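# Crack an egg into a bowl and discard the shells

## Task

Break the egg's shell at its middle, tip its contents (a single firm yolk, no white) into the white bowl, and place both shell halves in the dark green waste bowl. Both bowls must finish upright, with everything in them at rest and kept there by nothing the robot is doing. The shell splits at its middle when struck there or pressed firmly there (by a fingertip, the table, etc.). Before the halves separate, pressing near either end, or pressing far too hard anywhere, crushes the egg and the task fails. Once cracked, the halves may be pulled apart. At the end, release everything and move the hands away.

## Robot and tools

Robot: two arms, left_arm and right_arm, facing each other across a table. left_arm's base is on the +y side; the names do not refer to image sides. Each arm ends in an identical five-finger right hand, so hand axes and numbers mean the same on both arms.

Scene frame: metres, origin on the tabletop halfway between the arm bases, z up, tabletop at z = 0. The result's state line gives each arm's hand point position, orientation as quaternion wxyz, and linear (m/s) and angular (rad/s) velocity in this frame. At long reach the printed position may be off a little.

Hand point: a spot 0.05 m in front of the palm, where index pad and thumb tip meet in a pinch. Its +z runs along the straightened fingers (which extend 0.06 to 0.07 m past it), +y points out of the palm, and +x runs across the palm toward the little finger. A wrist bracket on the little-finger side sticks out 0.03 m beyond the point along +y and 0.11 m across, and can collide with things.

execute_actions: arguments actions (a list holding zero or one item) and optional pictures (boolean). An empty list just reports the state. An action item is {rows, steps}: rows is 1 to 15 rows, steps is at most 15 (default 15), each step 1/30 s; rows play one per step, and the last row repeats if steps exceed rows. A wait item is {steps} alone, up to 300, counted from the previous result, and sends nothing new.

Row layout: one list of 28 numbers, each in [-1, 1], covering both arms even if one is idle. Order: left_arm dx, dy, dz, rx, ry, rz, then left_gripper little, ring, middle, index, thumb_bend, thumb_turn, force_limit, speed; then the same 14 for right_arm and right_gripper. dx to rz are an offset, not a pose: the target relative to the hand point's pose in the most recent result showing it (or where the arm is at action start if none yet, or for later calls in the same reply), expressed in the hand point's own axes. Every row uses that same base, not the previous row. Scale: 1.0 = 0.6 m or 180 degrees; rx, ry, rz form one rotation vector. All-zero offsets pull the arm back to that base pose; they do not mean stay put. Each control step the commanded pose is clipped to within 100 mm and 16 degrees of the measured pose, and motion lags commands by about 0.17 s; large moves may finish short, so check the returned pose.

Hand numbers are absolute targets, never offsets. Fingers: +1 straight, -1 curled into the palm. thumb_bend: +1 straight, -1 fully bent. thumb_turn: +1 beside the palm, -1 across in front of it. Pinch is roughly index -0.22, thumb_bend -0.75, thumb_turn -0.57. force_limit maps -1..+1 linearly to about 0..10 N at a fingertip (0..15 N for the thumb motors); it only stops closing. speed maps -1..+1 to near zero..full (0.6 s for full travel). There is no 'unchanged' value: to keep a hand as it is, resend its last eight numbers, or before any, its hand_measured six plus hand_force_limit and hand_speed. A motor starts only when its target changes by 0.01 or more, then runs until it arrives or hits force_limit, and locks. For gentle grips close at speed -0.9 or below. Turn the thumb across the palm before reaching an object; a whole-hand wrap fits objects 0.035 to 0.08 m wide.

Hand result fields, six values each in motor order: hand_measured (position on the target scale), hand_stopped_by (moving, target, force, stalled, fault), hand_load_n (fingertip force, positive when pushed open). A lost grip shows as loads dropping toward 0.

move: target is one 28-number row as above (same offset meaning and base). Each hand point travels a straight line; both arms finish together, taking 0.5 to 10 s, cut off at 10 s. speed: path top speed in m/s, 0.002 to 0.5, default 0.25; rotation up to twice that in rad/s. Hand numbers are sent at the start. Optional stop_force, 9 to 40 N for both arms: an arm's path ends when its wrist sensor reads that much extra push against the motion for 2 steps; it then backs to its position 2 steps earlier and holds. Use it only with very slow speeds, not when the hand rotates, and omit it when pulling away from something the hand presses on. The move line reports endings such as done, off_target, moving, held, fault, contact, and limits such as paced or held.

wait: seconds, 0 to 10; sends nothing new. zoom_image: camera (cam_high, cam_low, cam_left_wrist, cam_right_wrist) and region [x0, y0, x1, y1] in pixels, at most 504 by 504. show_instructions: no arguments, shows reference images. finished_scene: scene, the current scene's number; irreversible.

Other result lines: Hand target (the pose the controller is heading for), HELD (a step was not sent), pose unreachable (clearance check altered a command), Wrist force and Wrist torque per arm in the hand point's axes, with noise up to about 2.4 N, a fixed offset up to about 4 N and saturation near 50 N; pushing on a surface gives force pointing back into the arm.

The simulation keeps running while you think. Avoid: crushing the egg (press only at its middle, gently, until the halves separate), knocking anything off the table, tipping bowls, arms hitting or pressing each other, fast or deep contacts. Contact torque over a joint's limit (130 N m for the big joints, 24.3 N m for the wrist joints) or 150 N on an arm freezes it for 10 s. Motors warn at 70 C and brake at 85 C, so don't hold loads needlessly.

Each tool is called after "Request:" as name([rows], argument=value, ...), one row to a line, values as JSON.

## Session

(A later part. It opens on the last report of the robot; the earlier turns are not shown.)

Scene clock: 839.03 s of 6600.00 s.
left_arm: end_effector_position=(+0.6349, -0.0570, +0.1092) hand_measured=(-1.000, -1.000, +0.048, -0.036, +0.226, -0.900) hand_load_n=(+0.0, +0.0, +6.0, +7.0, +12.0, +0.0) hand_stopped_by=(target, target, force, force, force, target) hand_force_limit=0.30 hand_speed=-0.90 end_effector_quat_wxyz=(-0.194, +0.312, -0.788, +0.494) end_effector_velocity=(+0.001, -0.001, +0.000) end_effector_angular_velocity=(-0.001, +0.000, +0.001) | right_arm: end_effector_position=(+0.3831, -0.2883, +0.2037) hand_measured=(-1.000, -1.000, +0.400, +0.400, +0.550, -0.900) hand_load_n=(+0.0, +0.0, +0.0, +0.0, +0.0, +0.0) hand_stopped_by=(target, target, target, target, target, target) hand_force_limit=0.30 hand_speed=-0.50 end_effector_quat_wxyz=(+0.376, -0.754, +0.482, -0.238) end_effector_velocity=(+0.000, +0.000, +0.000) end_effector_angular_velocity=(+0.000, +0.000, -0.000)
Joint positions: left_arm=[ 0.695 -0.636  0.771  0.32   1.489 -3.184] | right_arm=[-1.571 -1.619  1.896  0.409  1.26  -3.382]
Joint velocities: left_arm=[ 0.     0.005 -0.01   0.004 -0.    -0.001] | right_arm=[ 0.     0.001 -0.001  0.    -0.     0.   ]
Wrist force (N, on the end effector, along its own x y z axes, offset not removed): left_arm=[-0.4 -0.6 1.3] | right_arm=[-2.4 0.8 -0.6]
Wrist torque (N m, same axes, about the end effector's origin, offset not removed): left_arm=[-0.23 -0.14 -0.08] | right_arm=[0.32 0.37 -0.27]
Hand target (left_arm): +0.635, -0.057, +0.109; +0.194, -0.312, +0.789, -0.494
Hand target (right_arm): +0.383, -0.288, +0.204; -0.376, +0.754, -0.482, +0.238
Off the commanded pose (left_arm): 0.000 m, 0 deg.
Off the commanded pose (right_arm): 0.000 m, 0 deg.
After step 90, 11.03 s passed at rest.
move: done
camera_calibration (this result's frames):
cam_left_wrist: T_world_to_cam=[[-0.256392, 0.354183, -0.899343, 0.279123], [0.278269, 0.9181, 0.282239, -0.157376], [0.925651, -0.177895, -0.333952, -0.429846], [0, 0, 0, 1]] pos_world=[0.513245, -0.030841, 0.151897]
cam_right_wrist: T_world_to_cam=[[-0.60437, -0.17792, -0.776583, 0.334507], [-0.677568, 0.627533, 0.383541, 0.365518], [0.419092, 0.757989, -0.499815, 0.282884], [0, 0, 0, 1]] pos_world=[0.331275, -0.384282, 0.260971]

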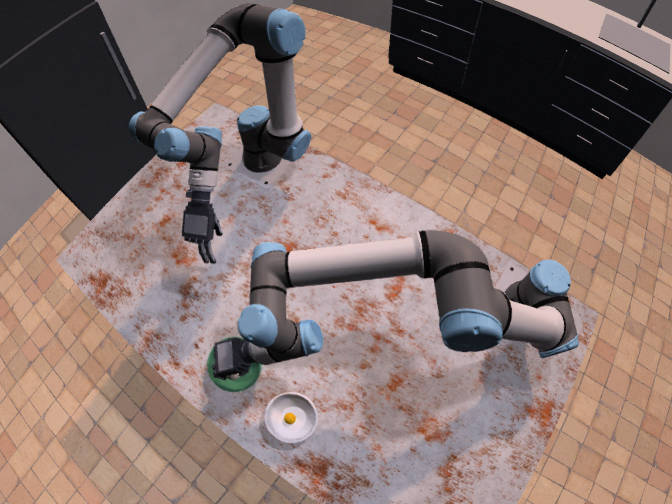

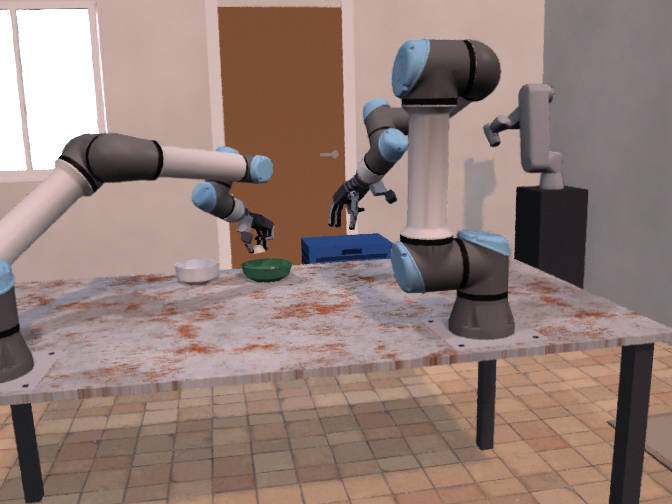

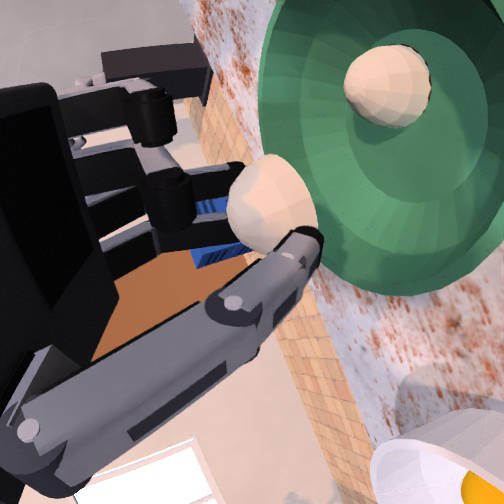

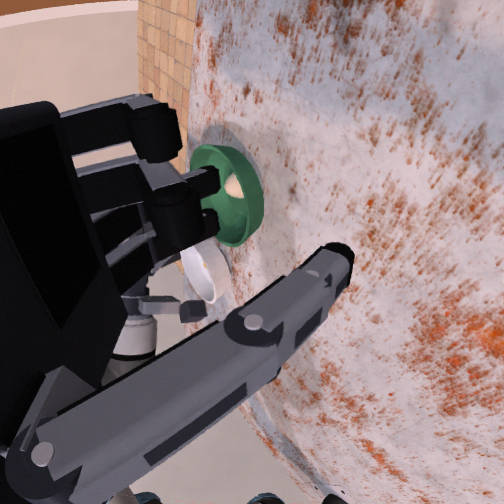

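Request:
move(target=[0.0105,0.0669,0.0343,0,0,0,-1,-1,-0.3,-0.3,-0.4,-0.9,0.3,-0.9, 0,0,0,0,0,0,-1,-1,0.4,0.4,0.55,-0.9,0.3,-0.5], speed=0.06)

Request:
move(target=[0,0.033,0.0161,0,0,0,-1,-1,-0.3,-0.3,-0.4,-0.9,0.3,-0.9, 0,0,0,0,0,0,-1,-1,0.4,0.4,0.55,-0.9,0.3,-0.5], speed=0.012, stop_force=9)

Scene clock: 855.00 s of 6600.00 s.
left_arm: end_effector_position=(+0.6309, -0.0621, +0.0642) hand_measured=(-1.000, -1.000, +0.048, -0.036, +0.226, -0.900) hand_load_n=(+0.0, +0.0, +6.0, +7.0, +12.0, +0.0) hand_stopped_by=(target, target, force, force, force, target) hand_force_limit=0.30 hand_speed=-0.90 end_effector_quat_wxyz=(-0.194, +0.312, -0.788, +0.494) end_effector_velocity=(+0.000, -0.001, -0.001) end_effector_angular_velocity=(-0.003, -0.002, -0.000) | right_arm: end_effector_position=(+0.3831, -0.2883, +0.2037) hand_measured=(-1.000, -1.000, +0.400, +0.400, +0.550, -0.900) hand_load_n=(+0.0, +0.0, +0.0, +0.0, +0.0, +0.0) hand_stopped_by=(target, target, target, target, target, target) hand_force_limit=0.30 hand_speed=-0.50 end_effector_quat_wxyz=(+0.376, -0.754, +0.482, -0.238) end_effector_velocity=(-0.000, -0.000, +0.000) end_effector_angular_velocity=(-0.000, -0.000, -0.000)
Joint positions: left_arm=[ 0.686 -0.609  0.835  0.229  1.481 -3.188] | right_arm=[-1.571 -1.619  1.896  0.409  1.26  -3.382]
Joint velocities: left_arm=[-0.     0.001  0.001 -0.005 -0.    -0.   ] | right_arm=[-0.    -0.001 -0.     0.001  0.    -0.   ]
Wrist force (N, on the end effector, along its own x y z axes, offset not removed): left_arm=[-0.8 0.8 -0.1] | right_arm=[-2.5 1.3 1.6]
Wrist torque (N m, same axes, about the end effector's origin, offset not removed): left_arm=[0.06 -0.25 -0.18] | right_arm=[0.29 0.37 -0.25]
Hand target (left_arm): +0.631, -0.062, +0.064; +0.194, -0.312, +0.788, -0.494
Hand target (right_arm): +0.383, -0.288, +0.204; -0.376, +0.754, -0.482, +0.238
Off the commanded pose (left_arm): 0.000 m, 0 deg.
Off the commanded pose (right_arm): 0.000 m, 0 deg.
After step 90, 11.83 s passed at rest.
move: done
camera_calibration (this result's frames):
cam_left_wrist: T_world_to_cam=[[-0.256401, 0.35418, -0.899341, 0.239451], [0.27827, 0.918101, 0.282233, -0.138931], [0.925648, -0.177895, -0.33396, -0.442064], [0, 0, 0, 1]] pos_world=[0.509251, -0.0358971, 0.106927]
cam_right_wrist: T_world_to_cam=[[-0.60437, -0.17792, -0.776583, 0.334507], [-0.677569, 0.627532, 0.383541, 0.365518], [0.419091, 0.757989, -0.499815, 0.282884], [0, 0, 0, 1]] pos_world=[0.331276, -0.384282, 0.260971]

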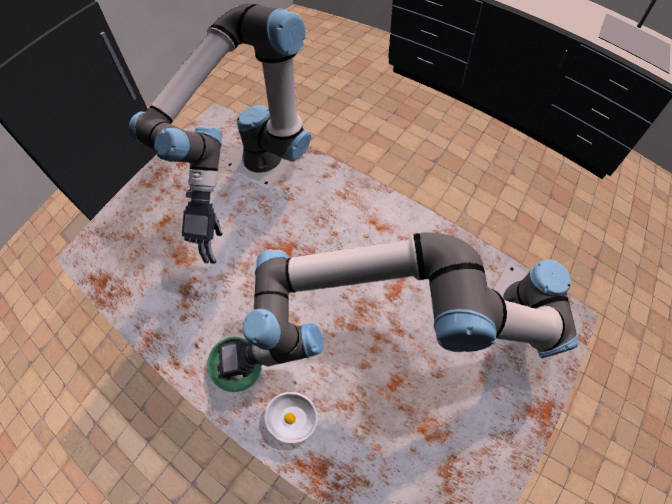

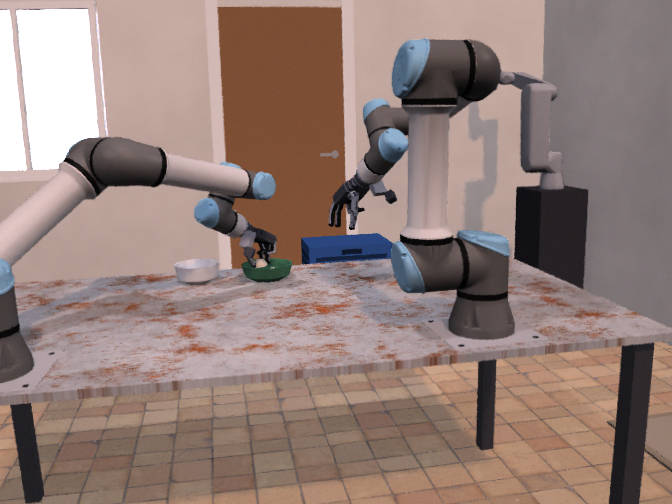

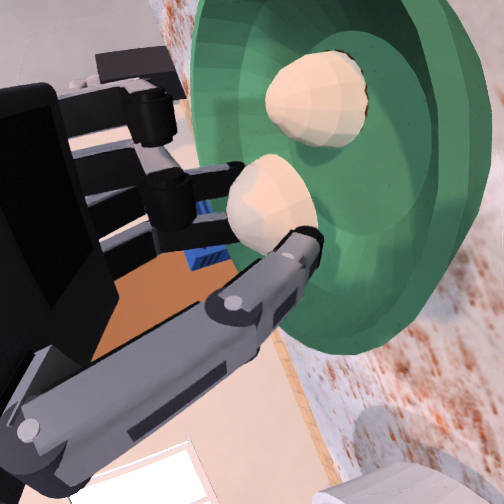

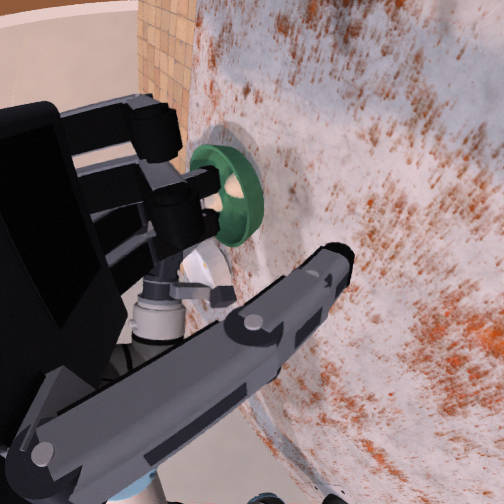

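Scene clock: 857.07 s of 6600.00 s.
left_arm: end_effector_position=(+0.6309, -0.0621, +0.0423) hand_measured=(-1.000, -1.000, +0.048, -0.036, +0.226, -0.900) hand_load_n=(+0.0, +0.0, +6.0, +7.0, +12.0, +0.0) hand_stopped_by=(target, target, force, force, force, target) hand_force_limit=0.30 hand_speed=-0.90 end_effector_quat_wxyz=(-0.194, +0.312, -0.788, +0.494) end_effector_velocity=(-0.000, +0.000, -0.002) end_effector_angular_velocity=(+0.001, +0.000, -0.000) | right_arm: end_effector_position=(+0.3831, -0.2883, +0.2037) hand_measured=(-1.000, -1.000, +0.400, +0.400, +0.550, -0.900) hand_load_n=(+0.0, +0.0, +0.0, +0.0, +0.0, +0.0) hand_stopped_by=(target, target, target, target, target, target) hand_force_limit=0.30 hand_speed=-0.50 end_effector_quat_wxyz=(+0.376, -0.754, +0.482, -0.238) end_effector_velocity=(-0.000, +0.000, -0.001) end_effector_angular_velocity=(+0.000, +0.001, +0.000)
Joint positions: left_arm=[ 0.685 -0.592  0.86   0.187  1.481 -3.188] | right_arm=[-1.571 -1.619  1.896  0.409  1.26  -3.382]
Joint velocities: left_arm=[ 0.     0.001  0.002 -0.003  0.     0.   ] | right_arm=[ 0.     0.001  0.001 -0.     0.     0.   ]
Wrist force (N, on the end effector, along its own x y z axes, offset not removed): left_arm=[-1.7 -1.3 1.7] | right_arm=[-1.7 1.0 0.0]
Wrist torque (N m, same axes, about the end effector's origin, offset not removed): left_arm=[-0.30 0.07 -0.19] | right_arm=[0.23 0.11 -0.22]
Hand target (left_arm): +0.631, -0.062, +0.042; +0.194, -0.312, +0.788, -0.494
Hand target (right_arm): +0.383, -0.288, +0.204; -0.376, +0.754, -0.482, +0.238
Off the commanded pose (left_arm): 0.000 m, 0 deg.
Off the commanded pose (right_arm): 0.000 m, 0 deg.
move: done
camera_calibration (this result's frames):
cam_left_wrist: T_world_to_cam=[[-0.256409, 0.354184, -0.899338, 0.219772], [0.278271, 0.9181, 0.282236, -0.132699], [0.925646, -0.177892, -0.333968, -0.449379], [0, 0, 0, 1]] pos_world=[0.509244, -0.0359499, 0.085023]
cam_right_wrist: T_world_to_cam=[[-0.60437, -0.17792, -0.776583, 0.334507], [-0.677569, 0.627532, 0.383541, 0.365518], [0.419091, 0.757989, -0.499815, 0.282884], [0, 0, 0, 1]] pos_world=[0.331275, -0.384282, 0.260971]

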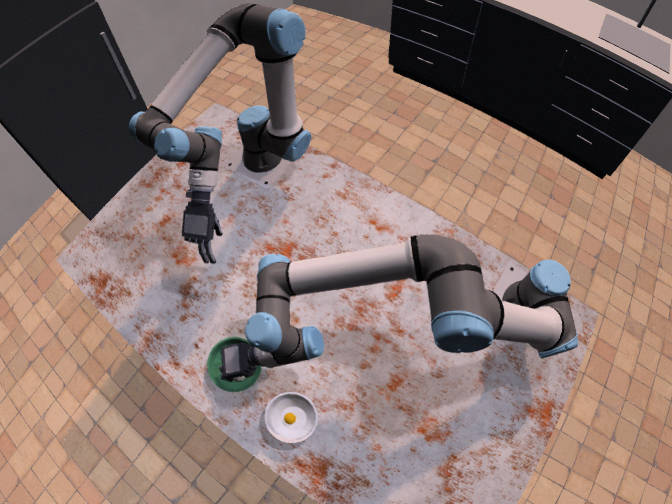

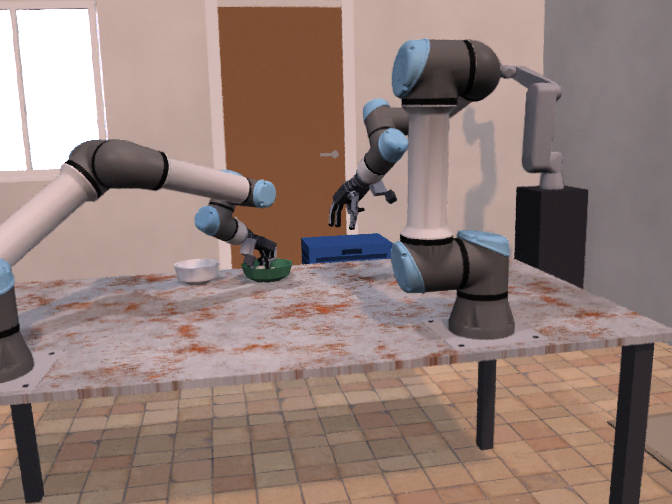

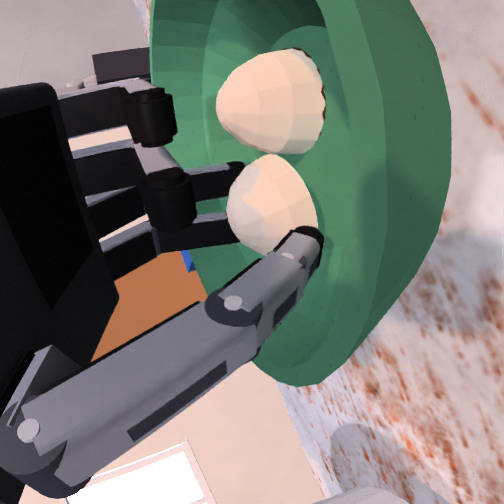

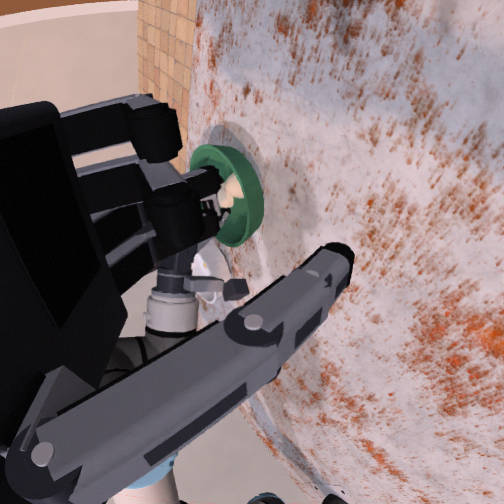

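Request:
move(target=[0,0,0,0,0,0,-1,-1,0.27,0.22,0.48,-0.9,0.3,-0.6, 0,0,0,0,0,0,-1,-1,0.4,0.4,0.55,-0.9,0.3,-0.5], speed=0.01)

Scene clock: 863.50 s of 6600.00 s.
left_arm: end_effector_position=(+0.6309, -0.0621, +0.0422) hand_measured=(-1.000, -1.000, +0.270, +0.220, +0.480, -0.900) hand_load_n=(+0.0, +0.0, +0.0, +0.0, +0.0, +0.0) hand_stopped_by=(target, target, target, target, target, target) hand_force_limit=0.30 hand_speed=-0.60 end_effector_quat_wxyz=(-0.194, +0.312, -0.789, +0.494) end_effector_velocity=(-0.000, +0.000, -0.000) end_effector_angular_velocity=(+0.001, +0.001, -0.000) | right_arm: end_effector_position=(+0.3831, -0.2883, +0.2037) hand_measured=(-1.000, -1.000, +0.400, +0.400, +0.550, -0.900) hand_load_n=(+0.0, +0.0, +0.0, +0.0, +0.0, +0.0) hand_stopped_by=(target, target, target, target, target, target) hand_force_limit=0.30 hand_speed=-0.50 end_effector_quat_wxyz=(+0.376, -0.754, +0.482, -0.238) end_effector_velocity=(-0.000, -0.000, -0.001) end_effector_angular_velocity=(-0.001, +0.001, +0.000)
Joint positions: left_arm=[ 0.685 -0.592  0.86   0.187  1.481 -3.188] | right_arm=[-1.571 -1.619  1.896  0.409  1.26  -3.382]
Joint velocities: left_arm=[-0.    -0.     0.     0.001  0.    -0.   ] | right_arm=[ 0.     0.001  0.     0.001 -0.    -0.001]
Wrist force (N, on the end effector, along its own x y z axes, offset not removed): left_arm=[0.8 -0.8 -1.0] | right_arm=[-2.0 0.5 1.7]
Wrist torque (N m, same axes, about the end effector's origin, offset not removed): left_arm=[0.06 -0.26 -0.10] | right_arm=[0.10 0.14 -0.20]
Hand target (left_arm): +0.631, -0.062, +0.042; +0.194, -0.312, +0.788, -0.494
Hand target (right_arm): +0.383, -0.288, +0.204; -0.376, +0.754, -0.482, +0.238
Off the commanded pose (left_arm): 0.000 m, 0 deg.
Off the commanded pose (right_arm): 0.000 m, 0 deg.
After step 90, 2.53 s passed at rest.
move: done
camera_calibration (this result's frames):
cam_left_wrist: T_world_to_cam=[[-0.256454, 0.354244, -0.899301, 0.219734], [0.278285, 0.918082, 0.282283, -0.132698], [0.925629, -0.17787, -0.334026, -0.449379], [0, 0, 0, 1]] pos_world=[0.509238, -0.0359426, 0.0849607]
cam_right_wrist: T_world_to_cam=[[-0.60437, -0.17792, -0.776583, 0.334507], [-0.677569, 0.627532, 0.383541, 0.365518], [0.419091, 0.757989, -0.499815, 0.282884], [0, 0, 0, 1]] pos_world=[0.331276, -0.384282, 0.260971]

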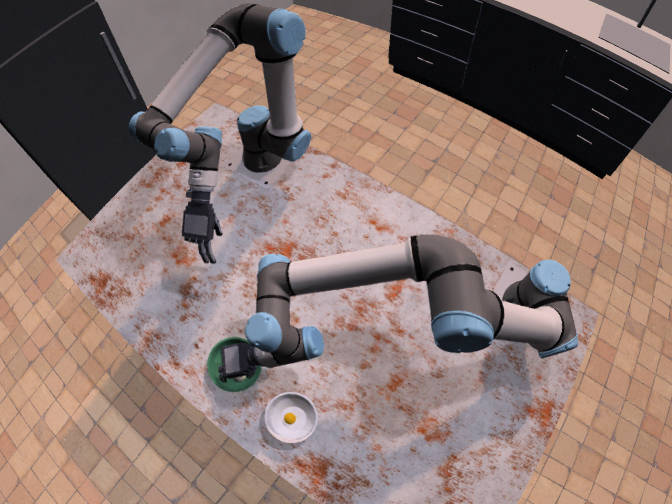

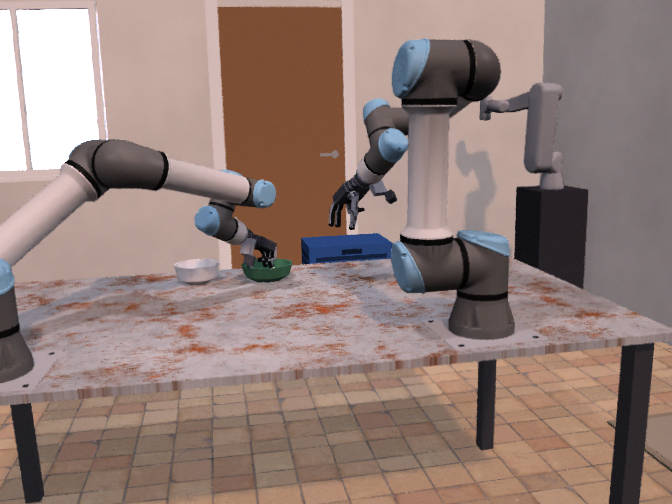

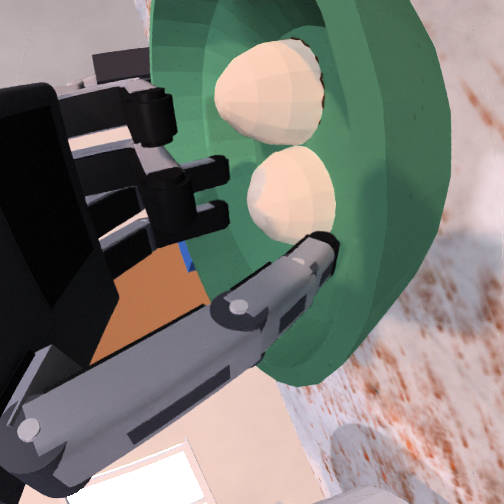

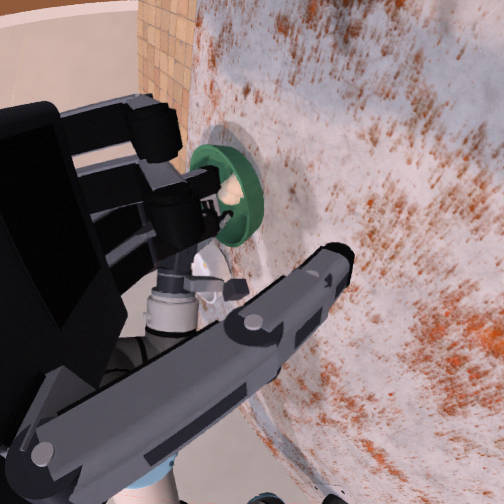

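Released. Lift straight up, then retreat.

Request:
move(target=[0,-0.135,-0.066,0,0,0,-1,-1,0.27,0.22,0.48,-0.9,0.3,-0.6, 0,0,0,0,0,0,-1,-1,0.4,0.4,0.55,-0.9,0.3,-0.5], speed=0.1)

Request:
move(target=[-0.1,-0.03,-0.5,0,0,0,-1,-1,0.27,0.22,0.48,-0.9,0.3,-0.6, 0,0,0,0,0,0,-1,-1,0.4,0.4,0.55,-0.9,0.3,-0.5], speed=0.3)

Request:
zoom_image(camera="cam_high", region=[180, 310, 340, 460])

Scene clock: 870.83 s of 6600.00 s.
left_arm: end_effector_position=(+0.6309, -0.0618, +0.1324) hand_measured=(-1.000, -1.000, +0.270, +0.220, +0.480, -0.900) hand_load_n=(+0.0, +0.0, +0.0, +0.0, +0.0, +0.0) hand_stopped_by=(target, target, target, target, target, target) hand_force_limit=0.30 hand_speed=-0.60 end_effector_quat_wxyz=(-0.194, +0.312, -0.789, +0.494) end_effector_velocity=(-0.000, -0.001, +0.002) end_effector_angular_velocity=(-0.001, -0.000, -0.001) | right_arm: end_effector_position=(+0.3831, -0.2883, +0.2037) hand_measured=(-1.000, -1.000, +0.400, +0.400, +0.550, -0.900) hand_load_n=(+0.0, +0.0, +0.0, +0.0, +0.0, +0.0) hand_stopped_by=(target, target, target, target, target, target) hand_force_limit=0.30 hand_speed=-0.50 end_effector_quat_wxyz=(+0.376, -0.754, +0.482, -0.238) end_effector_velocity=(-0.000, -0.000, -0.000) end_effector_angular_velocity=(-0.001, +0.001, +0.001)
Joint positions: left_arm=[ 0.686 -0.644  0.726  0.373  1.481 -3.188] | right_arm=[-1.571 -1.619  1.896  0.409  1.26  -3.382]
Joint velocities: left_arm=[-0.001  0.    -0.005  0.004  0.    -0.   ] | right_arm=[-0.     0.     0.001  0.    -0.    -0.001]
Wrist force (N, on the end effector, along its own x y z axes, offset not removed): left_arm=[0.5 -1.4 -0.5] | right_arm=[-3.5 0.9 0.6]
Wrist torque (N m, same axes, about the end effector's origin, offset not removed): left_arm=[-0.11 -0.27 -0.05] | right_arm=[0.18 0.40 -0.28]
Hand target (left_arm): +0.631, -0.062, +0.132; +0.194, -0.312, +0.789, -0.494
Hand target (right_arm): +0.383, -0.288, +0.204; -0.376, +0.754, -0.482, +0.238
Off the commanded pose (left_arm): 0.000 m, 0 deg.
Off the commanded pose (right_arm): 0.000 m, 0 deg.
After step 90, 3.00 s passed at rest.
move: done
camera_calibration (this result's frames):
cam_left_wrist: T_world_to_cam=[[-0.256301, 0.354268, -0.899335, 0.300574], [0.278299, 0.918062, 0.282333, -0.158401], [0.925667, -0.177922, -0.333893, -0.419261], [0, 0, 0, 1]] pos_world=[0.509216, -0.0356572, 0.175051]
cam_right_wrist: T_world_to_cam=[[-0.60437, -0.17792, -0.776583, 0.334507], [-0.677569, 0.627533, 0.383541, 0.365518], [0.419092, 0.757989, -0.499815, 0.282884], [0, 0, 0, 1]] pos_world=[0.331276, -0.384282, 0.260971]

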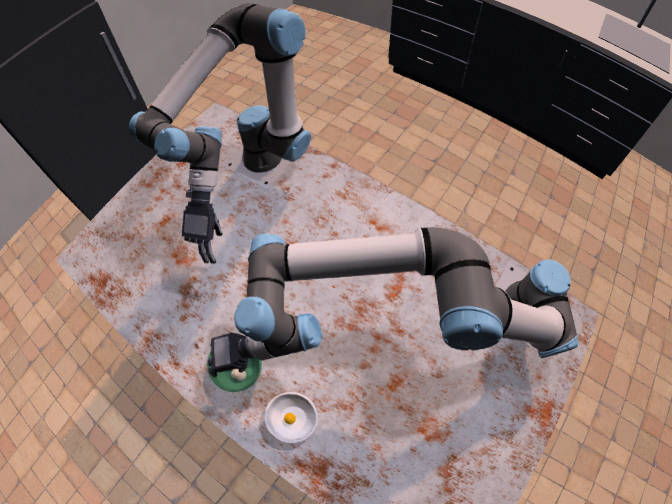

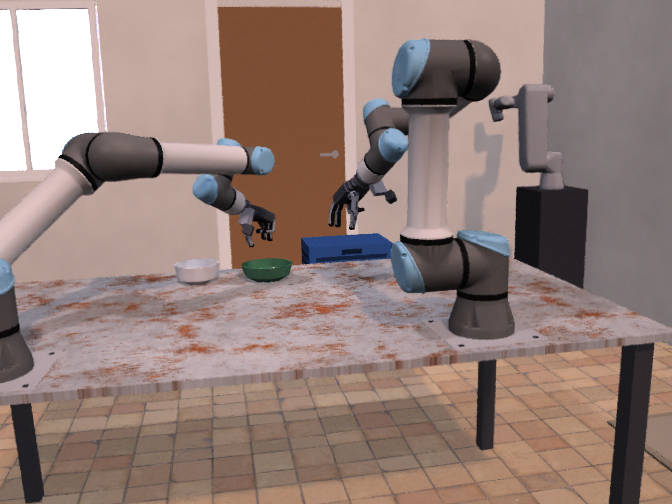

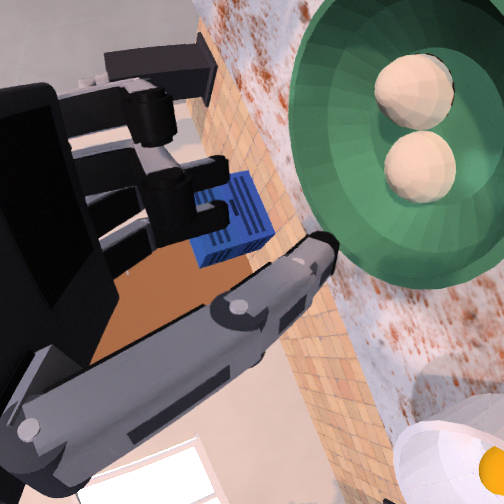

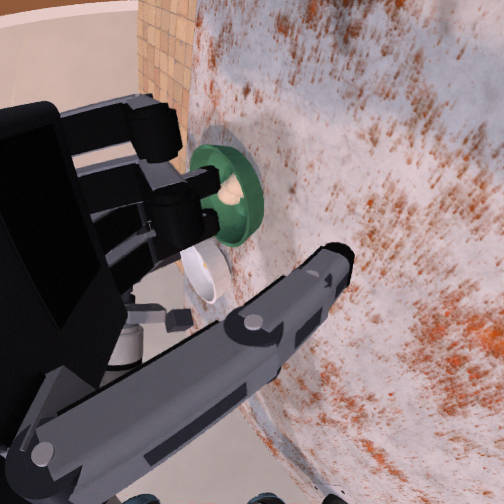

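Scene clock: 872.47 s of 6600.00 s.
left_arm: end_effector_position=(+0.4961, +0.1704, +0.2798) hand_measured=(-1.000, -1.000, +0.270, +0.220, +0.480, -0.900) hand_load_n=(+0.0, +0.0, +0.0, +0.0, +0.0, +0.0) hand_stopped_by=(target, target, target, target, target, target) hand_force_limit=0.30 hand_speed=-0.60 end_effector_quat_wxyz=(-0.194, +0.312, -0.789, +0.494) end_effector_velocity=(+0.001, +0.002, +0.001) end_effector_angular_velocity=(-0.003, -0.001, +0.003) | right_arm: end_effector_position=(+0.3831, -0.2883, +0.2037) hand_measured=(-1.000, -1.000, +0.400, +0.400, +0.550, -0.900) hand_load_n=(+0.0, +0.0, +0.0, +0.0, +0.0, +0.0) hand_stopped_by=(target, target, target, target, target, target) hand_force_limit=0.30 hand_speed=-0.50 end_effector_quat_wxyz=(+0.376, -0.754, +0.482, -0.238) end_effector_velocity=(+0.000, -0.000, +0.001) end_effector_angular_velocity=(-0.000, -0.003, +0.000)
Joint positions: left_arm=[ 0.764 -1.366  1.482  0.337  1.551 -3.153] | right_arm=[-1.571 -1.619  1.896  0.409  1.26  -3.382]
Joint velocities: left_arm=[ 0.003 -0.003  0.001 -0.001  0.    -0.001] | right_arm=[ 0.    -0.001 -0.002  0.001  0.    -0.001]
Wrist force (N, on the end effector, along its own x y z axes, offset not removed): left_arm=[-2.4 -0.4 3.5] | right_arm=[-1.9 1.6 2.0]
Wrist torque (N m, same axes, about the end effector's origin, offset not removed): left_arm=[-0.13 -0.01 -0.27] | right_arm=[0.27 0.15 -0.14]
Hand target (left_arm): +0.496, +0.170, +0.280; +0.194, -0.312, +0.789, -0.494
Hand target (right_arm): +0.383, -0.288, +0.204; -0.376, +0.754, -0.482, +0.238
Off the commanded pose (left_arm): 0.000 m, 0 deg.
Off the commanded pose (right_arm): 0.000 m, 0 deg.
move: done
camera_calibration (this result's frames):
cam_left_wrist: T_world_to_cam=[[-0.256292, 0.354315, -0.89932, 0.316341], [0.278302, 0.918046, 0.282381, -0.375748], [0.925669, -0.17791, -0.333894, -0.20396], [0, 0, 0, 1]] pos_world=[0.374446, 0.196583, 0.322495]
cam_right_wrist: T_world_to_cam=[[-0.60437, -0.17792, -0.776583, 0.334507], [-0.677569, 0.627532, 0.383541, 0.365518], [0.419091, 0.757989, -0.499815, 0.282884], [0, 0, 0, 1]] pos_world=[0.331276, -0.384282, 0.260971]

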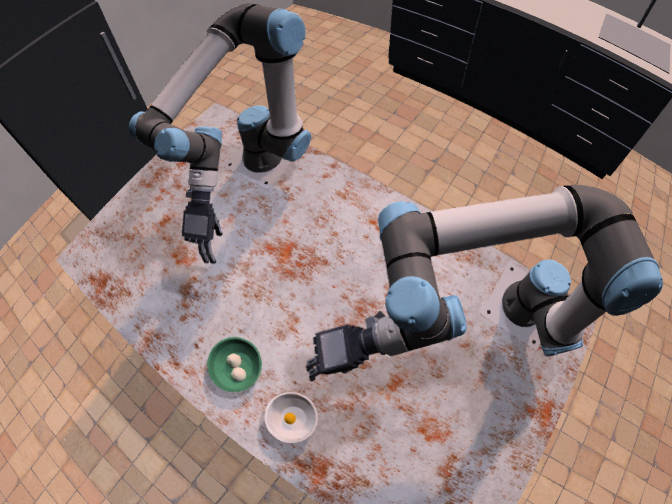

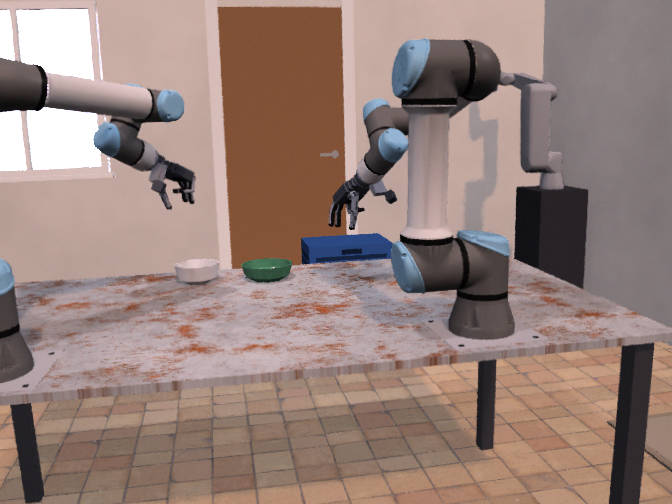

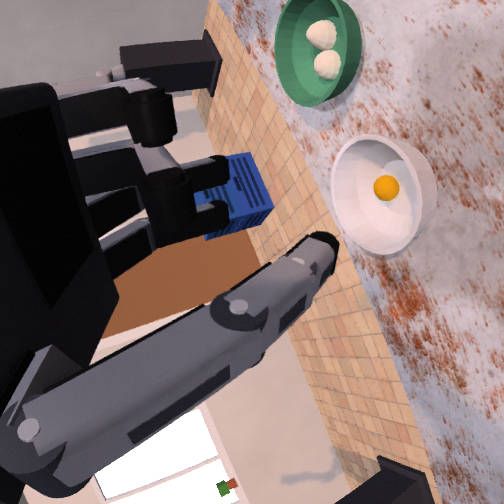

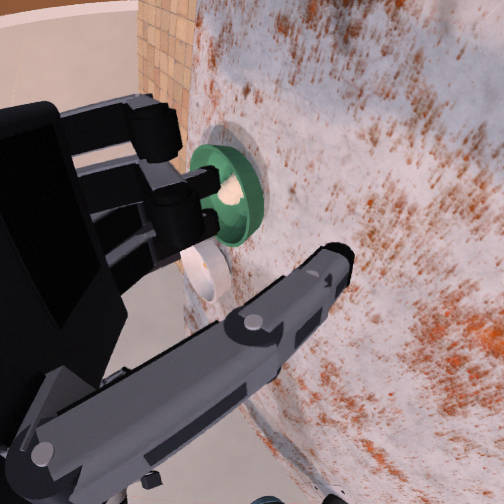

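Region (180, 310, 340, 460) of cam_high's 672x504 image, scaled by 3.150, with more detail than that image has; it fills the top 472 rows of this view, and the rest is white.

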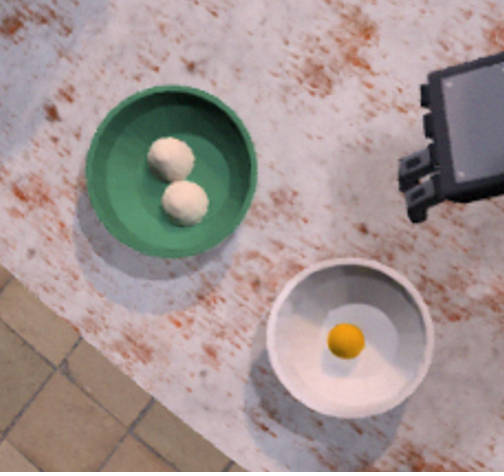

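The yolk is in the white bowl and both shells are in the green bowl. Both bowls are upright and the arms are clear.

Request:
finished_scene(scene=2)

The scene is finished: the task was done.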